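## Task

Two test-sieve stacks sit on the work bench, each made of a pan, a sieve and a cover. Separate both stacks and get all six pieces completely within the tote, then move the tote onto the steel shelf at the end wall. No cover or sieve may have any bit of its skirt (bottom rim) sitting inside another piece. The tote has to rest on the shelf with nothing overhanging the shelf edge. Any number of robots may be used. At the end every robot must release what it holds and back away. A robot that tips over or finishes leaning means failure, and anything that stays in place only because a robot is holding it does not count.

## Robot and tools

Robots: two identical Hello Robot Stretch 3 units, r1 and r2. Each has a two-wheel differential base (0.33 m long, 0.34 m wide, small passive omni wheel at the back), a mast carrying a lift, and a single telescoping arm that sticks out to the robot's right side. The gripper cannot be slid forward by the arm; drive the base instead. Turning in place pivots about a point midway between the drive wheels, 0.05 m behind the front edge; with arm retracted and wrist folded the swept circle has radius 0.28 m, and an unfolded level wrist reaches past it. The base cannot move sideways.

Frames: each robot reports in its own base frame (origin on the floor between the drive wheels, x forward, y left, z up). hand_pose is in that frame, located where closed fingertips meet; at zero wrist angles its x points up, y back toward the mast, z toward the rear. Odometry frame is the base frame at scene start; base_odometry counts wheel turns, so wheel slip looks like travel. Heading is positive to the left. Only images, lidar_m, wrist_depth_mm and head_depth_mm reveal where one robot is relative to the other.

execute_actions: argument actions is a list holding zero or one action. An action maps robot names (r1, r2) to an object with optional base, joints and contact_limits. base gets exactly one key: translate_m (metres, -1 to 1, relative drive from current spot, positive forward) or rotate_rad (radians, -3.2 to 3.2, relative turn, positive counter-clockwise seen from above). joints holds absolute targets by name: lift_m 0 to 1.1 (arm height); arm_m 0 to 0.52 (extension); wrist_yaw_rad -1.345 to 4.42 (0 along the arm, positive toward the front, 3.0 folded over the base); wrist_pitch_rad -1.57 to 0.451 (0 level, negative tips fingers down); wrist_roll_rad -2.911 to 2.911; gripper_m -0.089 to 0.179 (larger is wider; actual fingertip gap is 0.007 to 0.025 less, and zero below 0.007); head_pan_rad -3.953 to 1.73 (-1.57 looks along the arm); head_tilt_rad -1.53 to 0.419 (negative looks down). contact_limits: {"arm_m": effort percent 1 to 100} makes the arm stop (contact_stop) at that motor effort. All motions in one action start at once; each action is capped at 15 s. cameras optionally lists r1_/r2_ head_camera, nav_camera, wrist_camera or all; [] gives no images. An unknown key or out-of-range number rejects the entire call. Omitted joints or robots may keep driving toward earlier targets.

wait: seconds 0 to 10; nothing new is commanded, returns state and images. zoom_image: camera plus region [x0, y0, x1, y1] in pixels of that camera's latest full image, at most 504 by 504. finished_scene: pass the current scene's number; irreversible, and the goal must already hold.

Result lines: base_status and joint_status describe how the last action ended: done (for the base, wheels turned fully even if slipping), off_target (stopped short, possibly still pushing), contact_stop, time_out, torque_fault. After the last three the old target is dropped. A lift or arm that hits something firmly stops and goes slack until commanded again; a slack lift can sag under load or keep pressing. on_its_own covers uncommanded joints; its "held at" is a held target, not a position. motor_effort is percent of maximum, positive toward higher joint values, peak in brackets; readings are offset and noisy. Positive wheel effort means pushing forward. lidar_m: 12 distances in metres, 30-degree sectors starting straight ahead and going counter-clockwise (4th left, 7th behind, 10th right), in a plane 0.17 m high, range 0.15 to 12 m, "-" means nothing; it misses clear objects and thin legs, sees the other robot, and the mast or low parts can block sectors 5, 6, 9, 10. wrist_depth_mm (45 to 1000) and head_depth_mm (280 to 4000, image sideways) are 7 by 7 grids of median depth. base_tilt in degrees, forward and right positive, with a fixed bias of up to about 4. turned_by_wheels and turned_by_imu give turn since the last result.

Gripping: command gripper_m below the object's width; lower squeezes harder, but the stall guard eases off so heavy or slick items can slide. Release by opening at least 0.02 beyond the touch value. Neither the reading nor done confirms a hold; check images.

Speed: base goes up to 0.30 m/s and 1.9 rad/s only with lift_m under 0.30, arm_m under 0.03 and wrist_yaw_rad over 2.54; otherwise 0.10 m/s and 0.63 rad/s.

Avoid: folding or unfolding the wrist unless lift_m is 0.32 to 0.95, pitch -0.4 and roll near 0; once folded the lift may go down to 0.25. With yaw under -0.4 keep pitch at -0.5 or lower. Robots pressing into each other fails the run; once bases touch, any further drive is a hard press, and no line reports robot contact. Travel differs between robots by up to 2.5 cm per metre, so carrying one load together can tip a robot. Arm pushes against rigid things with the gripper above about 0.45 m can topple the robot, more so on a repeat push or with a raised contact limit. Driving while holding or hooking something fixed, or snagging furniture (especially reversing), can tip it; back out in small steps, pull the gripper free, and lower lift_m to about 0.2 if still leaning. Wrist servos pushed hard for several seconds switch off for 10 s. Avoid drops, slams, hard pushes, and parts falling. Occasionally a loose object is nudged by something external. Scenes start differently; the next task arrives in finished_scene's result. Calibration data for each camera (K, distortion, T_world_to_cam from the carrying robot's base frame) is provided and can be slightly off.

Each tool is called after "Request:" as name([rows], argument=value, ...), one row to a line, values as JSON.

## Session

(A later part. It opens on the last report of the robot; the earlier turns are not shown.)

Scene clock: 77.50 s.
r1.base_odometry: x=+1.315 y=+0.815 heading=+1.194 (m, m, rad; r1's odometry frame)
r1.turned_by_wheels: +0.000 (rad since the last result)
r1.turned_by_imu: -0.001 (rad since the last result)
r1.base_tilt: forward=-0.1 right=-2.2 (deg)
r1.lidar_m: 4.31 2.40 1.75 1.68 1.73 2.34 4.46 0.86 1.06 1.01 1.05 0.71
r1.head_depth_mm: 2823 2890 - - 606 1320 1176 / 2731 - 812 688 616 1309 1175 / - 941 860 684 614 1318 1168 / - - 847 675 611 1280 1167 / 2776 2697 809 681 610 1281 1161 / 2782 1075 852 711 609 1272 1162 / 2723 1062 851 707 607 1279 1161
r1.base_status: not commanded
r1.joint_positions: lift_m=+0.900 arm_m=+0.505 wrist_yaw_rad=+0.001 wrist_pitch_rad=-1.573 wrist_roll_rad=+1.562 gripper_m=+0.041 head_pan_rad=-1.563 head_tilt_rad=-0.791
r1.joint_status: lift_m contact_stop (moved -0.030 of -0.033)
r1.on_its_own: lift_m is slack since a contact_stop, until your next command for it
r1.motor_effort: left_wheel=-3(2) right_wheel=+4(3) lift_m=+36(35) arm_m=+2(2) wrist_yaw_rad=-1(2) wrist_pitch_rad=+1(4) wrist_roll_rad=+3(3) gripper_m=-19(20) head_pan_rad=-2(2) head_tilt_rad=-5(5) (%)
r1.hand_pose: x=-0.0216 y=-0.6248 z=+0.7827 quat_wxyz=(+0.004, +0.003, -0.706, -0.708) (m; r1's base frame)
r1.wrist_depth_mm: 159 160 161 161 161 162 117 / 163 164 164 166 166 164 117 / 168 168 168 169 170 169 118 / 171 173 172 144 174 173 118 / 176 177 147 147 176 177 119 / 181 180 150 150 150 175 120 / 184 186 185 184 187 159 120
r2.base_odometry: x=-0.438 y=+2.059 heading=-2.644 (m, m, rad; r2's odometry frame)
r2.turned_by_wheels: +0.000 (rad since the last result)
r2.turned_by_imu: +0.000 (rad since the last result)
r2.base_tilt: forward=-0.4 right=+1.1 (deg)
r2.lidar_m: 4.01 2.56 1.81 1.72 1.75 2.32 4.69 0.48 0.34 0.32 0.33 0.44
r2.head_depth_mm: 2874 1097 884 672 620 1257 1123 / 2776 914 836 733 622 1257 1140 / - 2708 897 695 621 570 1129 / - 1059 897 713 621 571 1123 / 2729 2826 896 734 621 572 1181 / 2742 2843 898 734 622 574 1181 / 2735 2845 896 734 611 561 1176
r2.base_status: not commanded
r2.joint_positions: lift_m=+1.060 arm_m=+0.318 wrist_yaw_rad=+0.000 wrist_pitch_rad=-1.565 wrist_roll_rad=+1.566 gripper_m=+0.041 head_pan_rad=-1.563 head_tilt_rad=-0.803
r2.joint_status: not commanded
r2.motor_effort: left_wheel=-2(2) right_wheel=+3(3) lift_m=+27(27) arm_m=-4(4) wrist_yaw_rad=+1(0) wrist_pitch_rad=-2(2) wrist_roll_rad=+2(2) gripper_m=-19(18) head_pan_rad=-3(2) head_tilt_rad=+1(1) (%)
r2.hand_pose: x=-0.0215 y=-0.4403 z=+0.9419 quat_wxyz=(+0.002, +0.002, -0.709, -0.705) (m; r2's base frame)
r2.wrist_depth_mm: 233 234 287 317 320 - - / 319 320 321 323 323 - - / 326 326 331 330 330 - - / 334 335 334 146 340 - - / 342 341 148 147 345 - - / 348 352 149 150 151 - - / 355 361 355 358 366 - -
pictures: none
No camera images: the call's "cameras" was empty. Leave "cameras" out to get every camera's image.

Request:
execute_actions([
  {"r1":{"joints":{"gripper_m":0.108,"lift_m":0.903}}},
], cameras=[])

Request:
execute_actions([
  {"r1":{"joints":{"lift_m":1.0}}},
], cameras=["r1_wrist_camera"])

Request:
execute_actions([
  {"r1":{"base":{"translate_m":0.501},"joints":{"arm_m":0.35,"wrist_roll_rad":0,"gripper_m":0.13}},"r2":{"base":{"translate_m":-0.13},"joints":{"arm_m":0.45}}},
], cameras=["r1_wrist_camera","r2_wrist_camera","r2_head_camera"])

Scene clock: 79.50 s.
r1.base_odometry: x=+1.315 y=+0.815 heading=+1.194 (m, m, rad; r1's odometry frame)
r1.turned_by_wheels: +0.000 (rad since the last result)
r1.turned_by_imu: +0.000 (rad since the last result)
r1.base_tilt: forward=-0.2 right=-2.2 (deg)
r1.lidar_m: 4.31 2.40 1.75 1.68 1.73 2.34 4.47 0.86 1.06 1.01 1.05 0.71
r1.head_depth_mm: 2786 2910 - - 604 1323 1171 / 2728 - 811 689 616 1320 1169 / - 941 863 681 615 1311 1167 / - - 859 674 611 1290 1160 / 2763 2710 808 682 611 1280 1162 / 2756 1067 854 712 609 1275 1164 / 2728 1062 852 708 607 1270 1157
r1.base_status: not commanded
r1.joint_positions: lift_m=+0.903 arm_m=+0.505 wrist_yaw_rad=+0.001 wrist_pitch_rad=-1.569 wrist_roll_rad=+1.562 gripper_m=+0.108 head_pan_rad=-1.563 head_tilt_rad=-0.791
r1.joint_status: all done
r1.motor_effort: left_wheel=-2(2) right_wheel=+3(4) lift_m=+39(45) arm_m=+2(2) wrist_yaw_rad=-2(2) wrist_pitch_rad=-1(2) wrist_roll_rad=+3(3) gripper_m=-1(84) head_pan_rad=-3(3) head_tilt_rad=-5(5) (%)
r1.hand_pose: x=-0.0216 y=-0.6258 z=+0.7854 quat_wxyz=(+0.004, +0.003, -0.707, -0.707) (m; r1's base frame)
r1.wrist_depth_mm: 162 163 163 164 163 163 118 / 166 166 167 167 168 166 118 / 170 169 169 171 171 169 118 / 173 173 173 154 176 175 119 / 177 179 158 157 178 177 120 / 183 180 181 161 185 162 120 / 186 188 187 188 188 181 121
r2.base_odometry: x=-0.438 y=+2.059 heading=-2.644 (m, m, rad; r2's odometry frame)
r2.turned_by_wheels: +0.000 (rad since the last result)
r2.turned_by_imu: +0.000 (rad since the last result)
r2.base_tilt: forward=-0.6 right=+1.0 (deg)
r2.lidar_m: 4.01 2.56 1.81 1.71 1.76 2.32 4.70 0.48 0.34 0.32 0.33 0.44
r2.head_depth_mm: 2842 1094 881 674 621 1253 1120 / 2834 917 839 732 620 1264 1138 / - 2749 894 696 621 573 1136 / - 1062 894 715 623 573 1119 / 2816 2820 898 732 623 571 1185 / 2810 2859 897 736 622 573 1179 / 2746 2882 895 738 610 562 1182
r2.base_status: not commanded
r2.joint_positions: lift_m=+1.060 arm_m=+0.318 wrist_yaw_rad=+0.000 wrist_pitch_rad=-1.565 wrist_roll_rad=+1.566 gripper_m=+0.041 head_pan_rad=-1.563 head_tilt_rad=-0.803
r2.joint_status: not commanded
r2.motor_effort: left_wheel=-2(1) right_wheel=+3(3) lift_m=+27(27) arm_m=-4(4) wrist_yaw_rad=+0(0) wrist_pitch_rad=-2(2) wrist_roll_rad=+2(2) gripper_m=-19(19) head_pan_rad=-2(2) head_tilt_rad=+2(1) (%)
r2.hand_pose: x=-0.0215 y=-0.4403 z=+0.9419 quat_wxyz=(+0.002, +0.002, -0.709, -0.705) (m; r2's base frame)
r2.wrist_depth_mm: 232 234 290 317 319 - - / 319 322 322 326 325 - - / 327 327 332 332 335 - - / 332 335 334 145 339 - - / 341 343 148 147 342 - - / 350 349 149 150 152 - - / 356 359 360 362 364 - -
pictures: none
No camera images: the call's "cameras" was empty. Leave "cameras" out to get every camera's image.

Scene clock: 81.20 s.
r1.base_odometry: x=+1.315 y=+0.815 heading=+1.194 (m, m, rad; r1's odometry frame)
r1.turned_by_wheels: +0.000 (rad since the last result)
r1.turned_by_imu: +0.000 (rad since the last result)
r1.base_tilt: forward=-0.2 right=-2.2 (deg)
r1.lidar_m: 4.31 2.40 1.75 1.68 1.73 2.34 4.48 0.86 1.06 1.01 1.05 0.71
r1.head_depth_mm: - 1098 875 721 619 1326 1172 / 2821 1095 795 689 617 1323 1169 / 2826 945 864 681 614 1317 1167 / - 935 838 674 613 1291 1162 / 2720 969 811 680 610 1283 1161 / 2773 1070 854 712 611 1281 1155 / 2716 1065 851 707 606 1281 1150
r1.base_status: not commanded
r1.joint_positions: lift_m=+1.000 arm_m=+0.505 wrist_yaw_rad=+0.001 wrist_pitch_rad=-1.569 wrist_roll_rad=+1.562 gripper_m=+0.108 head_pan_rad=-1.563 head_tilt_rad=-0.791
r1.joint_status: all done
r1.motor_effort: left_wheel=-2(2) right_wheel=+3(2) lift_m=+43(47) arm_m=+2(2) wrist_yaw_rad=-2(1) wrist_pitch_rad=-1(1) wrist_roll_rad=+3(3) gripper_m=+0(0) head_pan_rad=-2(2) head_tilt_rad=-5(5) (%)
r1.hand_pose: x=-0.0216 y=-0.6258 z=+0.8822 quat_wxyz=(+0.004, +0.003, -0.707, -0.707) (m; r1's base frame)
r1.wrist_depth_mm: 250 251 253 252 254 176 257 / 258 257 259 260 259 187 264 / 265 264 265 266 265 189 269 / 268 270 270 250 271 190 278 / 276 274 277 258 279 207 285 / 276 282 268 267 260 198 294 / 211 200 203 203 204 204 299
r2.base_odometry: x=-0.438 y=+2.059 heading=-2.644 (m, m, rad; r2's odometry frame)
r2.turned_by_wheels: +0.000 (rad since the last result)
r2.turned_by_imu: +0.000 (rad since the last result)
r2.base_tilt: forward=-0.5 right=+1.1 (deg)
r2.lidar_m: 4.02 2.57 1.81 1.71 1.75 2.32 4.70 0.49 0.34 0.32 0.33 0.44
r2.head_depth_mm: 2875 2846 884 674 621 1261 1119 / 2810 913 838 730 621 1257 1138 / - 2723 891 696 621 571 1133 / - 1057 890 716 621 574 1122 / 2780 2834 898 733 622 573 1171 / 2752 2836 895 734 623 574 1183 / 2783 2801 898 737 610 562 1180
r2.base_status: not commanded
r2.joint_positions: lift_m=+1.060 arm_m=+0.318 wrist_yaw_rad=+0.000 wrist_pitch_rad=-1.565 wrist_roll_rad=+1.566 gripper_m=+0.041 head_pan_rad=-1.563 head_tilt_rad=-0.803
r2.joint_status: not commanded
r2.motor_effort: left_wheel=-2(2) right_wheel=+3(3) lift_m=+27(27) arm_m=-4(4) wrist_yaw_rad=+0(0) wrist_pitch_rad=-2(2) wrist_roll_rad=+2(2) gripper_m=-19(17) head_pan_rad=-2(2) head_tilt_rad=+2(2) (%)
r2.hand_pose: x=-0.0215 y=-0.4403 z=+0.9419 quat_wxyz=(+0.002, +0.002, -0.709, -0.705) (m; r2's base frame)
r2.wrist_depth_mm: 232 235 291 316 319 - - / 319 321 324 325 324 - - / 327 326 329 332 332 - - / 337 334 334 146 342 - - / 340 342 148 148 343 - - / 352 351 150 150 151 - - / 361 360 361 361 364 - -
pictures: r1_wrist_camera
camera_calibration (this result's frames):
r1_wrist_camera: T_world_to_cam=[[-0.021089, 0.999461, 0.0251662, 0.597557], [0.987146, 0.0168273, 0.158932, -0.0690122], [0.158423, 0.0281945, -0.986969, 1.05217], [0, 0, 0, 1]] pos_world=[-0.0859613, -0.625739, 1.03439]
Images, in order (width x height): r1_wrist_camera 644x364.

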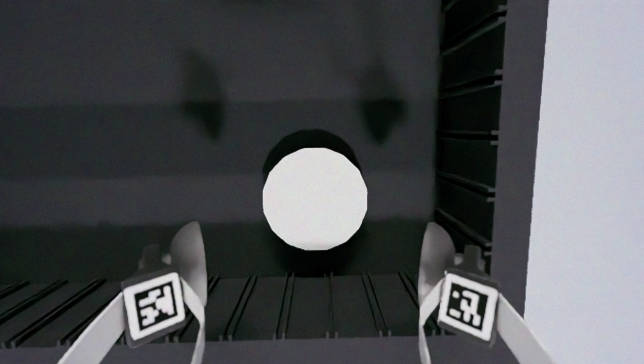

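Scene clock: 87.17 s.
r1.base_odometry: x=+1.499 y=+1.281 heading=+1.194 (m, m, rad; r1's odometry frame)
r1.turned_by_wheels: +0.000 (rad since the last result)
r1.turned_by_imu: -0.004 (rad since the last result)
r1.base_tilt: forward=-0.2 right=-2.1 (deg)
r1.lidar_m: 3.81 2.45 1.74 1.69 1.74 2.35 4.97 1.33 1.05 1.00 0.37 3.98
r1.head_depth_mm: - 1060 874 724 621 1295 1175 / 2863 1098 871 721 615 1293 1171 / - 1093 869 717 614 1286 1171 / - - 838 667 612 1284 1165 / 2736 1080 860 699 609 1274 1164 / 2738 1070 856 710 607 731 1103 / 2733 2628 2012 743 605 1256 1153
r1.base_status: done
r1.joint_positions: lift_m=+1.000 arm_m=+0.350 wrist_yaw_rad=+0.001 wrist_pitch_rad=-1.569 wrist_roll_rad=+0.008 gripper_m=+0.130 head_pan_rad=-1.563 head_tilt_rad=-0.791
r1.joint_status: all done
r1.motor_effort: left_wheel=-1(3) right_wheel=+3(6) lift_m=+42(43) arm_m=-2(3) wrist_yaw_rad=-2(2) wrist_pitch_rad=-2(2) wrist_roll_rad=-2(2) gripper_m=+1(78) head_pan_rad=-2(3) head_tilt_rad=-5(6) (%)
r1.hand_pose: x=-0.0217 y=-0.4716 z=+0.8822 quat_wxyz=(+0.499, +0.498, -0.502, -0.501) (m; r1's base frame)
r1.wrist_depth_mm: 256 254 257 257 257 260 263 / 262 259 262 263 263 265 267 / 984 267 266 268 270 271 274 / - 271 274 241 276 277 282 / - 277 278 246 282 285 285 / - - 285 285 289 291 293 / - 295 294 296 298 304 301
r2.base_odometry: x=-0.324 y=+2.121 heading=-2.645 (m, m, rad; r2's odometry frame)
r2.turned_by_wheels: +0.000 (rad since the last result)
r2.turned_by_imu: +0.001 (rad since the last result)
r2.base_tilt: forward=-0.5 right=+1.1 (deg)
r2.lidar_m: 4.13 2.55 1.80 1.71 1.75 2.31 4.55 0.50 0.35 0.33 0.34 0.45
r2.head_depth_mm: 2868 2835 848 678 619 1258 1138 / 2800 2808 864 676 622 1261 1124 / 2825 2871 824 682 620 1261 1146 / - 2854 840 734 621 1262 1142 / 2779 2855 899 732 622 574 1128 / 2775 2860 900 736 621 573 1176 / 2742 2845 897 732 623 573 1183
r2.base_status: done
r2.joint_positions: lift_m=+1.060 arm_m=+0.450 wrist_yaw_rad=+0.000 wrist_pitch_rad=-1.565 wrist_roll_rad=+1.567 gripper_m=+0.041 head_pan_rad=-1.563 head_tilt_rad=-0.803
r2.joint_status: all done
r2.motor_effort: left_wheel=-2(5) right_wheel=+3(5) lift_m=+27(27) arm_m=+6(6) wrist_yaw_rad=+1(0) wrist_pitch_rad=-2(2) wrist_roll_rad=+2(2) gripper_m=-18(18) head_pan_rad=-2(2) head_tilt_rad=+1(2) (%)
r2.hand_pose: x=-0.0215 y=-0.5717 z=+0.9419 quat_wxyz=(+0.002, +0.001, -0.709, -0.705) (m; r2's base frame)
r2.wrist_depth_mm: 311 288 312 315 268 322 - / 316 319 320 320 270 325 - / 323 325 325 326 276 334 - / 255 246 247 146 252 341 - / 341 347 148 148 342 348 - / 347 352 150 150 151 355 - / 355 355 360 358 365 366 -
pictures: r1_wrist_camera, r2_head_camera (sideways: a quarter turn clockwise sets it upright), r2_wrist_camera
camera_calibration (this result's frames):
r1_wrist_camera: T_world_to_cam=[[-0.999621, -0.004976, 0.0270883, -0.0531918], [-0.000617739, 0.987347, 0.158576, 0.365091], [-0.0275346, 0.158499, -0.986975, 1.10527], [0, 0, 0, 1]] pos_world=[-0.0225131, -0.535919, 1.03442]
r2_head_camera: T_world_to_cam=[[-0.00999066, 0.694726, -0.719206, 0.953124], [0.999906, 0.000152091, -0.013743, 0.0136549], [-0.00943824, -0.719275, -0.694661, 0.858728], [0, 0, 0, 1]] pos_world=[0.0039736, -0.0445001, 1.2822]
r2_wrist_camera: T_world_to_cam=[[-0.0174116, 0.999718, 0.0161632, 0.550676], [0.992331, 0.0152998, 0.122661, -0.0423487], [0.122379, 0.0181749, -0.992317, 1.11555], [0, 0, 0, 1]] pos_world=[-0.0849076, -0.570148, 1.10327]
Images, in order (width x height): r1_wrist_camera 644x364, r2_head_camera 896x504, r2_wrist_camera 644x364.

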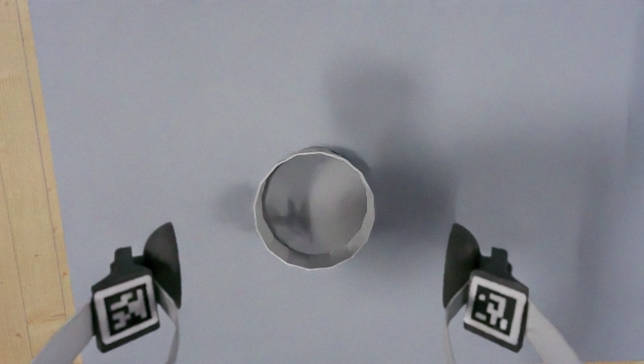

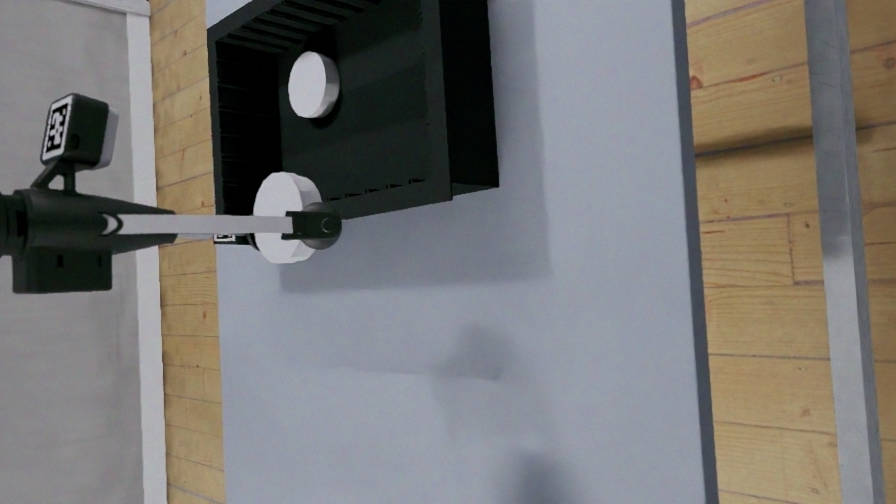

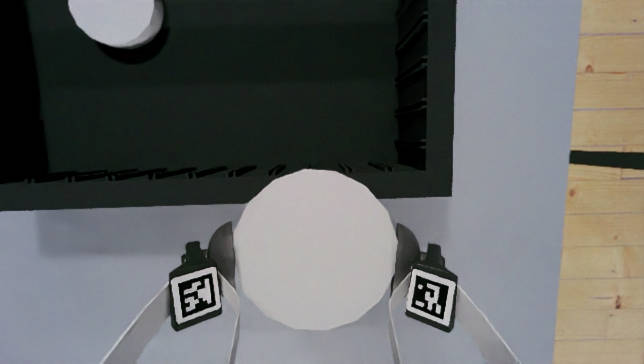

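Request:
execute_actions([
  {"r1":{"joints":{"lift_m":0.929,"gripper_m":0.11}},"r2":{"base":{"translate_m":-0.1},"joints":{"arm_m":0.46}}},
], cameras=["r1_wrist_camera"])

Request:
execute_actions([
  {"r1":{"joints":{"gripper_m":0.04}},"r2":{"joints":{"lift_m":0.906}}},
], cameras=["r2_wrist_camera"])

Request:
execute_actions([
  {"r1":{"joints":{"lift_m":1.06}},"r2":{"joints":{"gripper_m":0.108}}},
], cameras=["r1_head_camera","r2_wrist_camera"])

Scene clock: 91.00 s.
r1.base_odometry: x=+1.499 y=+1.281 heading=+1.194 (m, m, rad; r1's odometry frame)
r1.turned_by_wheels: +0.000 (rad since the last result)
r1.turned_by_imu: -0.001 (rad since the last result)
r1.base_tilt: forward=-0.2 right=-2.3 (deg)
r1.lidar_m: 3.81 2.44 1.74 1.69 1.74 2.36 4.97 1.33 1.05 1.00 0.37 4.00
r1.head_depth_mm: 2765 - - 724 617 1296 1170 / 2715 - 845 723 614 1295 1168 / - - 866 728 613 1290 1169 / 2696 - - 669 615 1282 1163 / 2757 1076 858 697 610 1280 1162 / 2752 1072 856 712 608 731 1109 / 2768 2601 2048 744 607 1252 1155
r1.base_status: not commanded
r1.joint_positions: lift_m=+0.929 arm_m=+0.350 wrist_yaw_rad=+0.001 wrist_pitch_rad=-1.569 wrist_roll_rad=+0.008 gripper_m=+0.110 head_pan_rad=-1.563 head_tilt_rad=-0.791
r1.joint_status: all done
r1.motor_effort: left_wheel=-1(1) right_wheel=+2(2) lift_m=+32(38) arm_m=-2(2) wrist_yaw_rad=-2(2) wrist_pitch_rad=-1(1) wrist_roll_rad=-2(2) gripper_m=+1(76) head_pan_rad=-2(3) head_tilt_rad=-5(5) (%)
r1.hand_pose: x=-0.0217 y=-0.4716 z=+0.8116 quat_wxyz=(+0.499, +0.498, -0.502, -0.501) (m; r1's base frame)
r1.wrist_depth_mm: 189 189 191 190 192 192 195 / 192 193 196 196 196 198 197 / 196 197 199 200 201 203 204 / 201 202 203 171 205 208 207 / 206 207 175 174 208 213 213 / 212 211 177 178 214 218 219 / 217 218 218 220 222 223 225
r2.base_odometry: x=-0.236 y=+2.168 heading=-2.645 (m, m, rad; r2's odometry frame)
r2.turned_by_wheels: +0.000 (rad since the last result)
r2.turned_by_imu: +0.000 (rad since the last result)
r2.base_tilt: forward=-0.6 right=+1.1 (deg)
r2.lidar_m: 4.25 2.55 1.80 1.70 1.74 2.31 4.47 0.50 0.35 0.34 0.34 0.45
r2.head_depth_mm: 2862 1537 887 680 618 1278 1145 / 2815 2800 835 677 622 1279 1146 / 2889 2810 836 674 621 1254 1117 / - 2836 849 681 623 1269 1138 / 2813 2826 868 700 622 1261 1139 / 2826 2815 896 737 624 572 1128 / 2758 2838 895 736 623 573 1183
r2.base_status: done
r2.joint_positions: lift_m=+1.060 arm_m=+0.460 wrist_yaw_rad=+0.000 wrist_pitch_rad=-1.565 wrist_roll_rad=+1.567 gripper_m=+0.041 head_pan_rad=-1.563 head_tilt_rad=-0.803
r2.joint_status: all done
r2.motor_effort: left_wheel=-2(6) right_wheel=+3(6) lift_m=+27(27) arm_m=+4(4) wrist_yaw_rad=-1(0) wrist_pitch_rad=-2(2) wrist_roll_rad=+2(2) gripper_m=-19(19) head_pan_rad=-2(2) head_tilt_rad=+1(1) (%)
r2.hand_pose: x=-0.0215 y=-0.5817 z=+0.9419 quat_wxyz=(+0.002, +0.001, -0.709, -0.705) (m; r2's base frame)
r2.wrist_depth_mm: 269 275 285 288 251 317 - / 316 308 319 323 284 326 - / 319 304 326 332 288 332 - / 329 331 334 146 292 341 - / 332 339 148 147 253 346 - / 287 289 149 150 151 357 - / 357 360 358 362 364 368 -
pictures: r1_wrist_camera
camera_calibration (this result's frames):
r1_wrist_camera: T_world_to_cam=[[-0.999621, -0.0049757, 0.0270883, -0.051278], [-0.000617435, 0.987347, 0.158576, 0.37629], [-0.0275345, 0.158499, -0.986975, 1.03554], [0, 0, 0, 1]] pos_world=[-0.0225131, -0.535915, 0.96377]
Images, in order (width x height): r1_wrist_camera 644x364.

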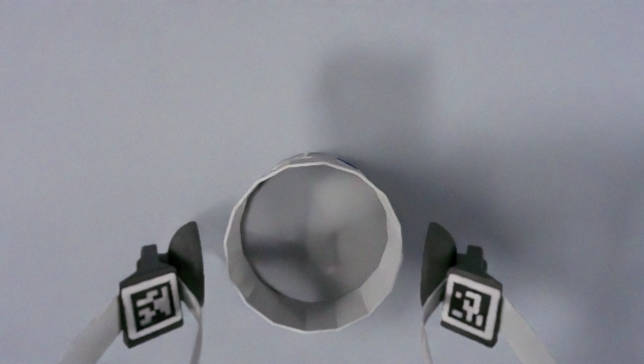

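Scene clock: 93.23 s.
r1.base_odometry: x=+1.499 y=+1.281 heading=+1.194 (m, m, rad; r1's odometry frame)
r1.turned_by_wheels: +0.000 (rad since the last result)
r1.turned_by_imu: -0.001 (rad since the last result)
r1.base_tilt: forward=-0.3 right=-2.2 (deg)
r1.lidar_m: 3.81 2.45 1.74 1.68 1.74 2.35 4.99 1.33 1.05 1.00 0.37 3.99
r1.head_depth_mm: 2779 - - 723 620 1298 1176 / 2717 - 846 720 616 1290 1171 / - - 865 719 614 1288 1164 / 2703 - - 667 612 1292 1161 / 2744 1077 856 712 611 1284 1165 / 2707 1074 855 712 608 730 1109 / 2763 2605 2029 744 607 1255 1162
r1.base_status: not commanded
r1.joint_positions: lift_m=+0.929 arm_m=+0.350 wrist_yaw_rad=+0.001 wrist_pitch_rad=-1.570 wrist_roll_rad=+0.007 gripper_m=+0.041 head_pan_rad=-1.563 head_tilt_rad=-0.791
r1.joint_status: all done
r1.motor_effort: left_wheel=-1(1) right_wheel=+2(3) lift_m=+32(32) arm_m=-2(2) wrist_yaw_rad=-2(1) wrist_pitch_rad=-1(1) wrist_roll_rad=-2(2) gripper_m=-19(94) head_pan_rad=-2(2) head_tilt_rad=-6(5) (%)
r1.hand_pose: x=-0.0217 y=-0.4714 z=+0.8116 quat_wxyz=(+0.499, +0.498, -0.501, -0.502) (m; r1's base frame)
r1.wrist_depth_mm: 187 189 190 191 192 194 194 / 192 194 194 195 196 198 198 / 197 198 198 200 200 202 202 / 202 203 203 171 205 207 207 / 206 206 174 175 208 212 213 / 211 211 169 178 172 218 219 / 216 218 219 220 222 224 224
r2.base_odometry: x=-0.236 y=+2.168 heading=-2.645 (m, m, rad; r2's odometry frame)
r2.turned_by_wheels: +0.000 (rad since the last result)
r2.turned_by_imu: +0.000 (rad since the last result)
r2.base_tilt: forward=-0.4 right=+1.0 (deg)
r2.lidar_m: 4.26 2.55 1.80 1.70 1.74 2.31 4.45 0.50 0.35 0.34 0.34 0.45
r2.head_depth_mm: 2846 - - 677 620 1279 1138 / 2757 909 834 680 620 1278 1139 / 2730 - 853 678 621 1249 1124 / 2764 2922 861 682 621 1255 1143 / 2819 2822 870 698 622 1265 1141 / 2756 2795 901 734 623 572 1124 / 2781 2856 900 738 624 575 1185
r2.base_status: not commanded
r2.joint_positions: lift_m=+0.906 arm_m=+0.460 wrist_yaw_rad=+0.000 wrist_pitch_rad=-1.565 wrist_roll_rad=+1.567 gripper_m=+0.041 head_pan_rad=-1.563 head_tilt_rad=-0.803
r2.joint_status: all done
r2.motor_effort: left_wheel=-2(2) right_wheel=+3(3) lift_m=+11(22) arm_m=+5(5) wrist_yaw_rad=-1(0) wrist_pitch_rad=-2(2) wrist_roll_rad=+1(1) gripper_m=-19(17) head_pan_rad=-2(2) head_tilt_rad=+2(1) (%)
r2.hand_pose: x=-0.0215 y=-0.5817 z=+0.7888 quat_wxyz=(+0.002, +0.001, -0.709, -0.705) (m; r2's base frame)
r2.wrist_depth_mm: 167 169 169 170 170 145 98 / 171 172 172 173 174 146 99 / 174 174 176 176 178 147 99 / 179 179 179 145 181 148 100 / 182 182 148 148 184 150 101 / 186 186 149 151 151 145 101 / 190 190 192 189 191 143 103
pictures: r2_wrist_camera
camera_calibration (this result's frames):
r2_wrist_camera: T_world_to_cam=[[-0.0174118, 0.999718, 0.0161632, 0.563156], [0.992331, 0.0153, 0.122661, -0.0234183], [0.122379, 0.0181749, -0.992317, 0.963827], [0, 0, 0, 1]] pos_world=[-0.0849077, -0.580156, 0.950192]
Images, in order (width x height): r2_wrist_camera 644x364.

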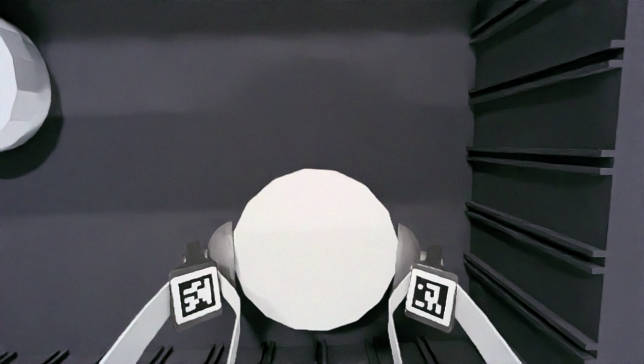

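Scene clock: 95.27 s.
r1.base_odometry: x=+1.499 y=+1.281 heading=+1.194 (m, m, rad; r1's odometry frame)
r1.turned_by_wheels: +0.000 (rad since the last result)
r1.turned_by_imu: -0.001 (rad since the last result)
r1.base_tilt: forward=-0.2 right=-2.1 (deg)
r1.lidar_m: 3.81 2.44 1.74 1.69 1.74 2.35 5.00 1.33 1.05 1.00 0.37 3.97
r1.head_depth_mm: 2834 1102 872 726 617 1297 1166 / 2803 1094 871 721 616 1295 1163 / 2801 1087 865 721 615 1289 1167 / - 990 886 669 610 1283 1164 / 2737 1048 880 711 612 1278 1162 / 2701 1077 853 711 609 730 1106 / 2690 2595 2020 743 605 1247 1161
r1.base_status: not commanded
r1.joint_positions: lift_m=+1.060 arm_m=+0.350 wrist_yaw_rad=+0.001 wrist_pitch_rad=-1.570 wrist_roll_rad=+0.007 gripper_m=+0.040 head_pan_rad=-1.563 head_tilt_rad=-0.791
r1.joint_status: all done
r1.motor_effort: left_wheel=-1(2) right_wheel=+1(2) lift_m=+43(47) arm_m=-2(2) wrist_yaw_rad=-2(1) wrist_pitch_rad=+0(0) wrist_roll_rad=-2(2) gripper_m=+1(20) head_pan_rad=-2(2) head_tilt_rad=-6(5) (%)
r1.hand_pose: x=-0.0217 y=-0.4712 z=+0.9423 quat_wxyz=(+0.499, +0.499, -0.501, -0.502) (m; r1's base frame)
r1.wrist_depth_mm: - 310 310 311 316 319 317 / - 315 318 317 324 327 326 / - 322 325 328 329 330 331 / - 332 332 300 340 336 340 / - 341 340 341 346 343 348 / - 348 - 350 353 354 359 / - - - 359 - - -
r2.base_odometry: x=-0.236 y=+2.168 heading=-2.645 (m, m, rad; r2's odometry frame)
r2.turned_by_wheels: +0.000 (rad since the last result)
r2.turned_by_imu: +0.000 (rad since the last result)
r2.base_tilt: forward=-0.5 right=+1.0 (deg)
r2.lidar_m: 4.25 2.55 1.79 1.70 1.75 2.30 4.47 0.51 0.35 0.33 0.34 0.45
r2.head_depth_mm: 2851 - - 679 619 1279 1139 / 2755 910 834 677 620 1273 1138 / 2724 - 852 676 619 1261 1121 / 2722 2948 860 681 622 1256 1144 / 2760 2840 866 700 622 1256 1141 / 2772 2854 897 736 624 574 1129 / 2758 2858 899 736 622 573 1184
r2.base_status: not commanded
r2.joint_positions: lift_m=+0.906 arm_m=+0.460 wrist_yaw_rad=+0.000 wrist_pitch_rad=-1.565 wrist_roll_rad=+1.567 gripper_m=+0.108 head_pan_rad=-1.563 head_tilt_rad=-0.803
r2.joint_status: all done
r2.motor_effort: left_wheel=-2(2) right_wheel=+3(3) lift_m=+12(12) arm_m=+5(5) wrist_yaw_rad=+0(1) wrist_pitch_rad=-2(2) wrist_roll_rad=+2(1) gripper_m=+2(81) head_pan_rad=-2(2) head_tilt_rad=+1(2) (%)
r2.hand_pose: x=-0.0215 y=-0.5817 z=+0.7888 quat_wxyz=(+0.002, +0.001, -0.709, -0.705) (m; r2's base frame)
r2.wrist_depth_mm: 168 169 170 169 171 145 98 / 171 172 173 173 172 146 99 / 175 174 176 177 178 147 99 / 179 179 180 160 181 149 99 / 182 182 163 162 184 150 100 / 186 187 187 166 189 141 101 / 190 191 191 192 192 145 102
pictures: r1_head_camera (sideways: a quarter turn clockwise sets it upright), r2_wrist_camera
camera_calibration (this result's frames):
r1_head_camera: T_world_to_cam=[[0.00734439, 0.721537, -0.692337, 0.926264], [0.999274, -0.0311712, -0.0218855, 0.0281173], [-0.0373722, -0.691674, -0.721243, 0.890916], [0, 0, 0, 1]] pos_world=[-0.00160433, -0.051235, 1.28447]
r2_wrist_camera: T_world_to_cam=[[-0.0172876, 0.999715, 0.0164456, 0.562866], [0.992333, 0.015142, 0.122666, -0.0235159], [0.122382, 0.0184401, -0.992312, 0.963982], [0, 0, 0, 1]] pos_world=[-0.0849075, -0.580126, 0.950199]
Images, in order (width x height): r1_head_camera 896x504, r2_wrist_camera 644x364.

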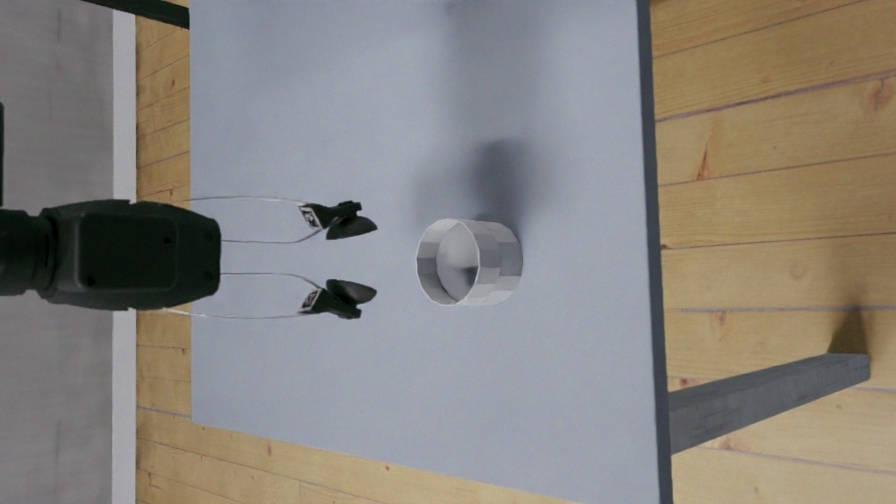

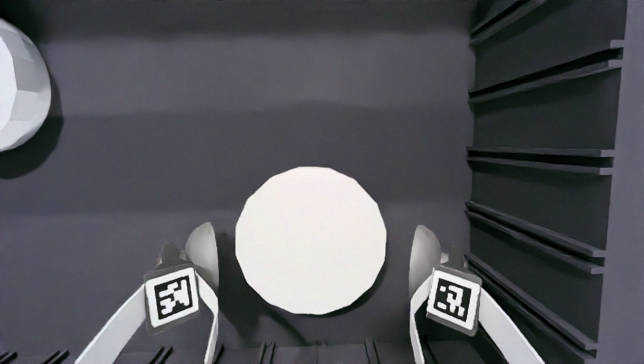

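Request:
execute_actions([
  {"r1":{"joints":{"lift_m":0.96,"gripper_m":0.12,"arm_m":0.354}},"r2":{"joints":{"lift_m":1.0}}},
], cameras=[])

Request:
execute_actions([
  {"r1":{"joints":{"lift_m":0.922}},"r2":{"base":{"translate_m":0.43},"joints":{"arm_m":0.318,"wrist_roll_rad":0,"gripper_m":0.13}}},
], cameras=["r1_wrist_camera","r2_wrist_camera"])

Request:
execute_actions([
  {"r1":{"joints":{"gripper_m":-0.03}},"r2":{"joints":{"lift_m":0.922}}},
], cameras=["r2_wrist_camera"])

Request:
execute_actions([
  {"r1":{"joints":{"lift_m":0.95}}},
], cameras=["r1_head_camera"])

Scene clock: 98.47 s.
r1.base_odometry: x=+1.499 y=+1.281 heading=+1.194 (m, m, rad; r1's odometry frame)
r1.turned_by_wheels: +0.000 (rad since the last result)
r1.turned_by_imu: -0.001 (rad since the last result)
r1.base_tilt: forward=-0.3 right=-2.2 (deg)
r1.lidar_m: 3.81 2.45 1.74 1.69 1.74 2.35 4.98 1.33 1.05 1.00 0.37 3.98
r1.head_depth_mm: - - 849 708 617 1296 1172 / - 1059 869 723 616 1295 1174 / - 1010 866 701 613 1292 1171 / - - 813 668 612 1282 1165 / 2772 1077 858 696 611 1287 1157 / 2762 1076 855 711 609 728 1105 / 2725 2592 2021 745 607 1253 1152
r1.base_status: not commanded
r1.joint_positions: lift_m=+0.960 arm_m=+0.354 wrist_yaw_rad=+0.001 wrist_pitch_rad=-1.570 wrist_roll_rad=+0.007 gripper_m=+0.120 head_pan_rad=-1.563 head_tilt_rad=-0.791
r1.joint_status: all done
r1.motor_effort: left_wheel=-2(2) right_wheel=+2(1) lift_m=+32(39) arm_m=+2(4) wrist_yaw_rad=-1(2) wrist_pitch_rad=+0(1) wrist_roll_rad=-2(2) gripper_m=-1(85) head_pan_rad=-2(2) head_tilt_rad=-5(5) (%)
r1.hand_pose: x=-0.0217 y=-0.4747 z=+0.8426 quat_wxyz=(+0.499, +0.499, -0.501, -0.502) (m; r1's base frame)
r1.wrist_depth_mm: 217 218 219 219 221 222 223 / 222 222 225 225 227 227 228 / 228 228 228 231 231 232 233 / 233 235 233 202 237 239 240 / 240 238 238 206 241 243 245 / 244 - 245 210 249 249 252 / - 255 252 253 257 257 257
r2.base_odometry: x=-0.236 y=+2.168 heading=-2.645 (m, m, rad; r2's odometry frame)
r2.turned_by_wheels: +0.000 (rad since the last result)
r2.turned_by_imu: +0.001 (rad since the last result)
r2.base_tilt: forward=-0.6 right=+1.0 (deg)
r2.lidar_m: 4.25 2.55 1.80 1.70 1.75 2.30 4.46 0.50 0.35 0.33 0.34 0.45
r2.head_depth_mm: - 1552 889 679 620 1281 1139 / 2875 1068 836 682 620 1280 1142 / 2909 919 865 678 622 1257 1122 / 2805 914 889 681 622 1261 1139 / 2774 2812 869 699 621 1265 1138 / 2773 2864 896 735 624 574 1131 / 2720 2797 899 738 624 574 1178
r2.base_status: not commanded
r2.joint_positions: lift_m=+1.000 arm_m=+0.460 wrist_yaw_rad=+0.000 wrist_pitch_rad=-1.565 wrist_roll_rad=+1.567 gripper_m=+0.108 head_pan_rad=-1.563 head_tilt_rad=-0.803
r2.joint_status: all done
r2.motor_effort: left_wheel=-2(2) right_wheel=+3(3) lift_m=+27(28) arm_m=+5(5) wrist_yaw_rad=+0(1) wrist_pitch_rad=-2(2) wrist_roll_rad=+1(1) gripper_m=+0(0) head_pan_rad=-2(2) head_tilt_rad=+1(2) (%)
r2.hand_pose: x=-0.0215 y=-0.5817 z=+0.8819 quat_wxyz=(+0.002, +0.001, -0.709, -0.705) (m; r2's base frame)
r2.wrist_depth_mm: 255 256 257 259 251 182 263 / 240 262 262 264 257 266 269 / 246 268 268 267 271 271 277 / 270 269 272 255 273 277 283 / 279 276 281 257 280 283 288 / 280 281 276 272 267 293 294 / 207 201 203 203 203 299 303
pictures: none
No camera images: the call's "cameras" was empty. Leave "cameras" out to get every camera's image.

Scene clock: 103.70 s.
r1.base_odometry: x=+1.499 y=+1.281 heading=+1.194 (m, m, rad; r1's odometry frame)
r1.turned_by_wheels: +0.000 (rad since the last result)
r1.turned_by_imu: -0.001 (rad since the last result)
r1.base_tilt: forward=+0.0 right=-2.2 (deg)
r1.lidar_m: 3.83 2.44 1.74 1.69 1.74 2.36 4.97 1.33 1.05 1.00 0.37 3.99
r1.head_depth_mm: 2830 - - - 611 1293 1169 / 2724 - 845 721 617 1293 1169 / 2653 - 867 720 613 1292 1164 / 2671 - - 668 612 1287 1163 / 2776 1075 857 705 610 1280 1153 / 2775 1075 853 710 609 730 1109 / 2737 2585 2036 744 606 1256 1153
r1.base_status: not commanded
r1.joint_positions: lift_m=+0.922 arm_m=+0.354 wrist_yaw_rad=+0.001 wrist_pitch_rad=-1.570 wrist_roll_rad=+0.007 gripper_m=+0.120 head_pan_rad=-1.563 head_tilt_rad=-0.791
r1.joint_status: all done
r1.motor_effort: left_wheel=-1(2) right_wheel=+1(1) lift_m=+32(33) arm_m=+2(2) wrist_yaw_rad=-1(2) wrist_pitch_rad=+0(0) wrist_roll_rad=-2(2) gripper_m=-1(1) head_pan_rad=-3(2) head_tilt_rad=-5(5) (%)
r1.hand_pose: x=-0.0217 y=-0.4747 z=+0.8046 quat_wxyz=(+0.499, +0.499, -0.501, -0.502) (m; r1's base frame)
r1.wrist_depth_mm: 182 183 184 185 185 186 188 / 185 186 187 189 189 191 192 / 190 190 193 193 194 194 195 / 196 194 197 164 198 199 201 / 200 200 169 168 201 203 205 / 204 - 171 171 189 209 211 / 208 213 212 166 214 217 217
r2.base_odometry: x=-0.614 y=+1.963 heading=-2.645 (m, m, rad; r2's odometry frame)
r2.turned_by_wheels: +0.000 (rad since the last result)
r2.turned_by_imu: +0.002 (rad since the last result)
r2.base_tilt: forward=-0.5 right=+0.9 (deg)
r2.lidar_m: 3.82 2.58 1.82 1.73 1.77 2.33 4.88 0.47 0.33 0.31 0.32 4.05
r2.head_depth_mm: 2911 2792 889 732 620 570 1140 / - 2735 892 731 621 572 1148 / - 2730 854 731 616 572 1127 / 2798 2956 840 731 608 572 1180 / 2756 2832 896 716 622 562 1183 / 2792 2862 895 733 624 562 905 / 2739 2848 2118 736 624 561 1159
r2.base_status: done
r2.joint_positions: lift_m=+1.000 arm_m=+0.318 wrist_yaw_rad=+0.000 wrist_pitch_rad=-1.565 wrist_roll_rad=+0.004 gripper_m=+0.130 head_pan_rad=-1.563 head_tilt_rad=-0.803
r2.joint_status: all done
r2.motor_effort: left_wheel=-2(4) right_wheel=+3(9) lift_m=+27(27) arm_m=-4(4) wrist_yaw_rad=-1(1) wrist_pitch_rad=-2(2) wrist_roll_rad=-2(2) gripper_m=+0(80) head_pan_rad=-2(3) head_tilt_rad=+2(2) (%)
r2.hand_pose: x=-0.0216 y=-0.4405 z=+0.8819 quat_wxyz=(+0.500, +0.498, -0.502, -0.500) (m; r2's base frame)
r2.wrist_depth_mm: 257 257 258 263 263 267 268 / 261 261 266 268 269 272 274 / 264 269 269 273 274 276 279 / 273 273 276 244 282 282 287 / 274 278 278 248 286 286 290 / 281 281 288 290 288 294 296 / 287 289 291 295 296 300 303
pictures: r1_wrist_camera, r2_wrist_camera
camera_calibration (this result's frames):
r1_wrist_camera: T_world_to_cam=[[-0.999616, -0.00585617, 0.0270829, -0.0515192], [-0.00144831, 0.987118, 0.159989, 0.379218], [-0.027671, 0.159888, -0.986747, 1.02964], [0, 0, 0, 1]] pos_world=[-0.0224589, -0.539262, 0.956723]
r2_wrist_camera: T_world_to_cam=[[-0.999719, -0.00912646, 0.0218861, -0.0502351], [-0.00646001, 0.99288, 0.118947, 0.375407], [-0.0228159, 0.118772, -0.992659, 1.09514], [0, 0, 0, 1]] pos_world=[-0.0228092, -0.503264, 1.04355]
Images, in order (width x height): r1_wrist_camera 644x364, r2_wrist_camera 644x364.

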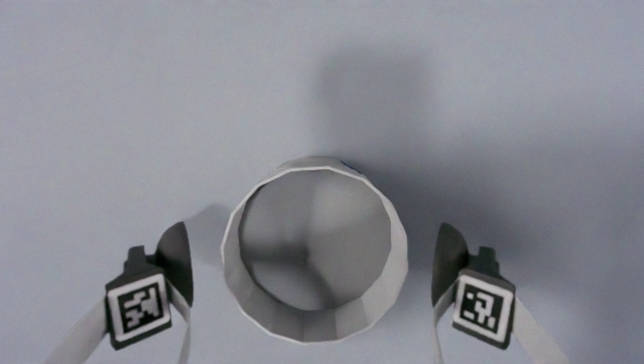

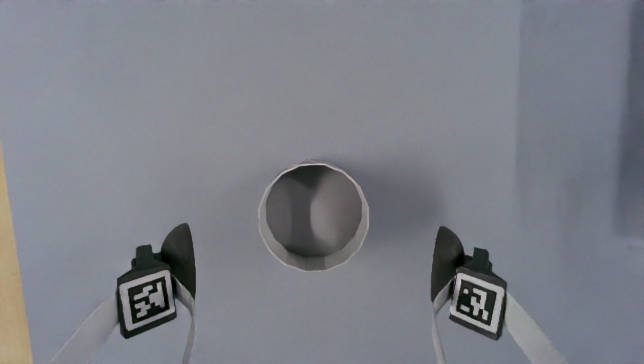

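Scene clock: 105.70 s.
r1.base_odometry: x=+1.499 y=+1.281 heading=+1.194 (m, m, rad; r1's odometry frame)
r1.turned_by_wheels: +0.000 (rad since the last result)
r1.turned_by_imu: -0.001 (rad since the last result)
r1.base_tilt: forward=-0.3 right=-2.3 (deg)
r1.lidar_m: 3.81 2.45 1.74 1.69 1.73 2.35 4.95 1.33 1.05 1.00 0.37 4.00
r1.head_depth_mm: 2843 - - - 613 1294 1177 / 2706 - 844 723 617 1293 1170 / 2663 - 869 718 614 1288 1171 / 2677 - - 659 614 1287 1158 / 2767 1076 854 696 610 1276 1161 / 2734 1068 853 712 609 731 1102 / 2714 2575 2010 746 606 1247 1157
r1.base_status: not commanded
r1.joint_positions: lift_m=+0.922 arm_m=+0.354 wrist_yaw_rad=+0.001 wrist_pitch_rad=-1.570 wrist_roll_rad=+0.007 gripper_m=-0.028 head_pan_rad=-1.563 head_tilt_rad=-0.791
r1.joint_status: all done
r1.motor_effort: left_wheel=-1(2) right_wheel=+2(2) lift_m=+33(33) arm_m=+2(2) wrist_yaw_rad=-1(2) wrist_pitch_rad=+0(0) wrist_roll_rad=-2(2) gripper_m=-47(100) head_pan_rad=-2(1) head_tilt_rad=-5(5) (%)
r1.hand_pose: x=-0.0217 y=-0.4747 z=+0.8046 quat_wxyz=(+0.499, +0.499, -0.501, -0.502) (m; r1's base frame)
r1.wrist_depth_mm: 182 183 183 184 185 186 188 / 187 187 188 188 189 190 192 / 190 192 192 193 194 195 195 / 195 196 196 158 197 199 200 / 199 200 161 161 201 204 205 / 203 205 162 164 156 210 211 / 209 210 211 156 215 214 215
r2.base_odometry: x=-0.614 y=+1.963 heading=-2.645 (m, m, rad; r2's odometry frame)
r2.turned_by_wheels: +0.000 (rad since the last result)
r2.turned_by_imu: +0.000 (rad since the last result)
r2.base_tilt: forward=-0.5 right=+1.0 (deg)
r2.lidar_m: 3.83 2.59 1.82 1.72 1.76 2.33 4.89 0.47 0.33 0.31 0.32 4.04
r2.head_depth_mm: 2813 - - 723 621 570 1137 / 2752 - 866 731 621 573 1142 / 2718 - 881 733 615 571 1126 / 2760 2849 906 714 607 573 1178 / 2807 2863 893 753 623 562 1172 / 2695 2835 897 733 623 562 905 / 2745 2813 2089 736 624 563 1159
r2.base_status: not commanded
r2.joint_positions: lift_m=+0.922 arm_m=+0.318 wrist_yaw_rad=+0.000 wrist_pitch_rad=-1.565 wrist_roll_rad=+0.004 gripper_m=+0.130 head_pan_rad=-1.563 head_tilt_rad=-0.803
r2.joint_status: all done
r2.motor_effort: left_wheel=-2(2) right_wheel=+3(3) lift_m=+12(23) arm_m=-4(5) wrist_yaw_rad=+0(1) wrist_pitch_rad=-2(2) wrist_roll_rad=-1(2) gripper_m=+0(0) head_pan_rad=-3(2) head_tilt_rad=+1(2) (%)
r2.hand_pose: x=-0.0216 y=-0.4405 z=+0.8048 quat_wxyz=(+0.500, +0.498, -0.502, -0.500) (m; r2's base frame)
r2.wrist_depth_mm: 185 186 187 189 190 192 193 / 189 190 190 192 193 196 198 / 191 193 195 196 198 200 201 / 195 196 199 168 201 204 206 / 200 200 170 170 203 209 210 / 203 204 187 172 211 212 214 / 206 209 212 213 214 217 219
pictures: r2_wrist_camera
camera_calibration (this result's frames):
r2_wrist_camera: T_world_to_cam=[[-0.999719, -0.00912636, 0.0218861, -0.0485479], [-0.00645992, 0.99288, 0.118946, 0.384574], [-0.0228158, 0.118772, -0.992659, 1.01862], [0, 0, 0, 1]] pos_world=[-0.0228092, -0.503262, 0.966463]
Images, in order (width x height): r2_wrist_camera 644x364.

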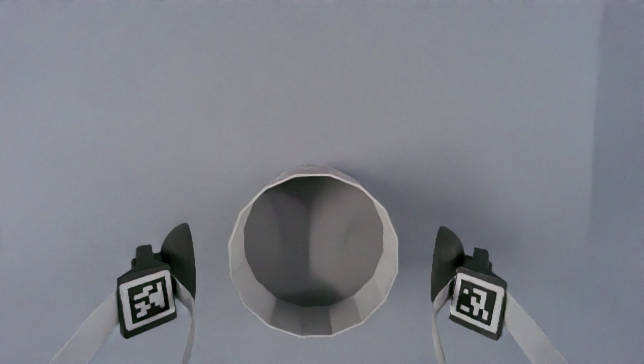

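Scene clock: 106.73 s.
r1.base_odometry: x=+1.499 y=+1.281 heading=+1.194 (m, m, rad; r1's odometry frame)
r1.turned_by_wheels: +0.000 (rad since the last result)
r1.turned_by_imu: +0.000 (rad since the last result)
r1.base_tilt: forward=-0.3 right=-2.1 (deg)
r1.lidar_m: 3.81 2.44 1.74 1.68 1.75 2.35 4.99 1.33 1.05 1.00 0.37 4.01
r1.head_depth_mm: 2729 - 825 706 619 1298 1172 / - 1050 871 723 616 1294 1176 / - 1014 867 703 614 1286 1171 / - - 813 641 613 1281 1164 / 2746 1082 859 697 610 1288 1160 / 2754 1076 853 711 608 730 1109 / 2712 2585 2013 747 607 1257 1157
r1.base_status: not commanded
r1.joint_positions: lift_m=+0.950 arm_m=+0.354 wrist_yaw_rad=+0.001 wrist_pitch_rad=-1.570 wrist_roll_rad=+0.007 gripper_m=-0.023 head_pan_rad=-1.563 head_tilt_rad=-0.791
r1.joint_status: all done
r1.on_its_own: gripper_m is held at -0.026, not at your -0.030, by its stall guard, which is still easing
r1.motor_effort: left_wheel=-2(1) right_wheel=+3(2) lift_m=+45(48) arm_m=+2(3) wrist_yaw_rad=-1(1) wrist_pitch_rad=-1(1) wrist_roll_rad=-2(2) gripper_m=-45(45) head_pan_rad=-2(2) head_tilt_rad=-5(5) (%)
r1.hand_pose: x=-0.0217 y=-0.4749 z=+0.8322 quat_wxyz=(+0.499, +0.498, -0.501, -0.501) (m; r1's base frame)
r1.wrist_depth_mm: 208 208 210 211 211 212 213 / 211 213 214 213 216 216 218 / 218 218 218 221 220 222 223 / 221 222 220 159 225 227 228 / 227 227 161 161 230 232 234 / 234 232 163 165 156 238 240 / 238 239 241 157 245 246 247
r2.base_odometry: x=-0.614 y=+1.963 heading=-2.645 (m, m, rad; r2's odometry frame)
r2.turned_by_wheels: +0.000 (rad since the last result)
r2.turned_by_imu: +0.000 (rad since the last result)
r2.base_tilt: forward=-0.5 right=+1.0 (deg)
r2.lidar_m: 3.83 2.58 1.82 1.72 1.77 2.34 4.87 0.47 0.33 0.31 0.32 4.04
r2.head_depth_mm: 2795 - - 719 620 572 1142 / 2728 - 869 730 619 572 1137 / 2729 - 880 733 613 572 1124 / 2764 2823 909 716 609 572 1178 / 2754 2846 895 752 620 562 1184 / 2782 2824 893 735 623 563 904 / 2776 2824 2098 739 623 563 1167
r2.base_status: not commanded
r2.joint_positions: lift_m=+0.922 arm_m=+0.318 wrist_yaw_rad=+0.000 wrist_pitch_rad=-1.565 wrist_roll_rad=+0.004 gripper_m=+0.130 head_pan_rad=-1.563 head_tilt_rad=-0.803
r2.joint_status: not commanded
r2.motor_effort: left_wheel=-2(2) right_wheel=+3(3) lift_m=+12(11) arm_m=-3(5) wrist_yaw_rad=-1(0) wrist_pitch_rad=-2(2) wrist_roll_rad=-2(1) gripper_m=+0(1) head_pan_rad=-2(2) head_tilt_rad=+1(2) (%)
r2.hand_pose: x=-0.0216 y=-0.4405 z=+0.8048 quat_wxyz=(+0.500, +0.498, -0.502, -0.500) (m; r2's base frame)
r2.wrist_depth_mm: 185 185 187 189 191 192 193 / 187 189 191 193 194 197 197 / 191 193 194 196 198 199 201 / 195 197 197 168 202 203 205 / 200 199 171 170 206 207 210 / 204 204 189 173 209 213 213 / 206 210 211 212 215 218 219
pictures: r1_head_camera (sideways: a quarter turn clockwise sets it upright)
camera_calibration (this result's frames):
r1_head_camera: T_world_to_cam=[[0.00734447, 0.721537, -0.692337, 0.926264], [0.999274, -0.0311713, -0.0218855, 0.0281173], [-0.0373723, -0.691674, -0.721243, 0.890916], [0, 0, 0, 1]] pos_world=[-0.00160433, -0.051235, 1.28447]
Images, in order (width x height): r1_head_camera 896x504.

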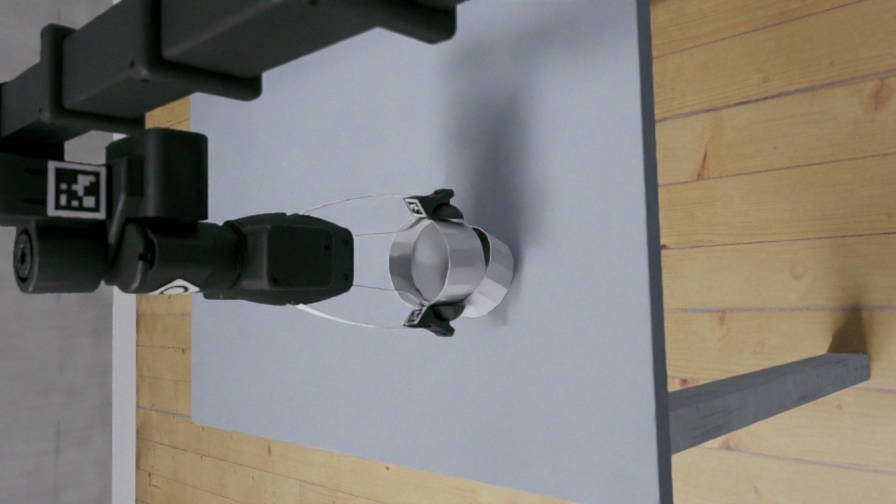

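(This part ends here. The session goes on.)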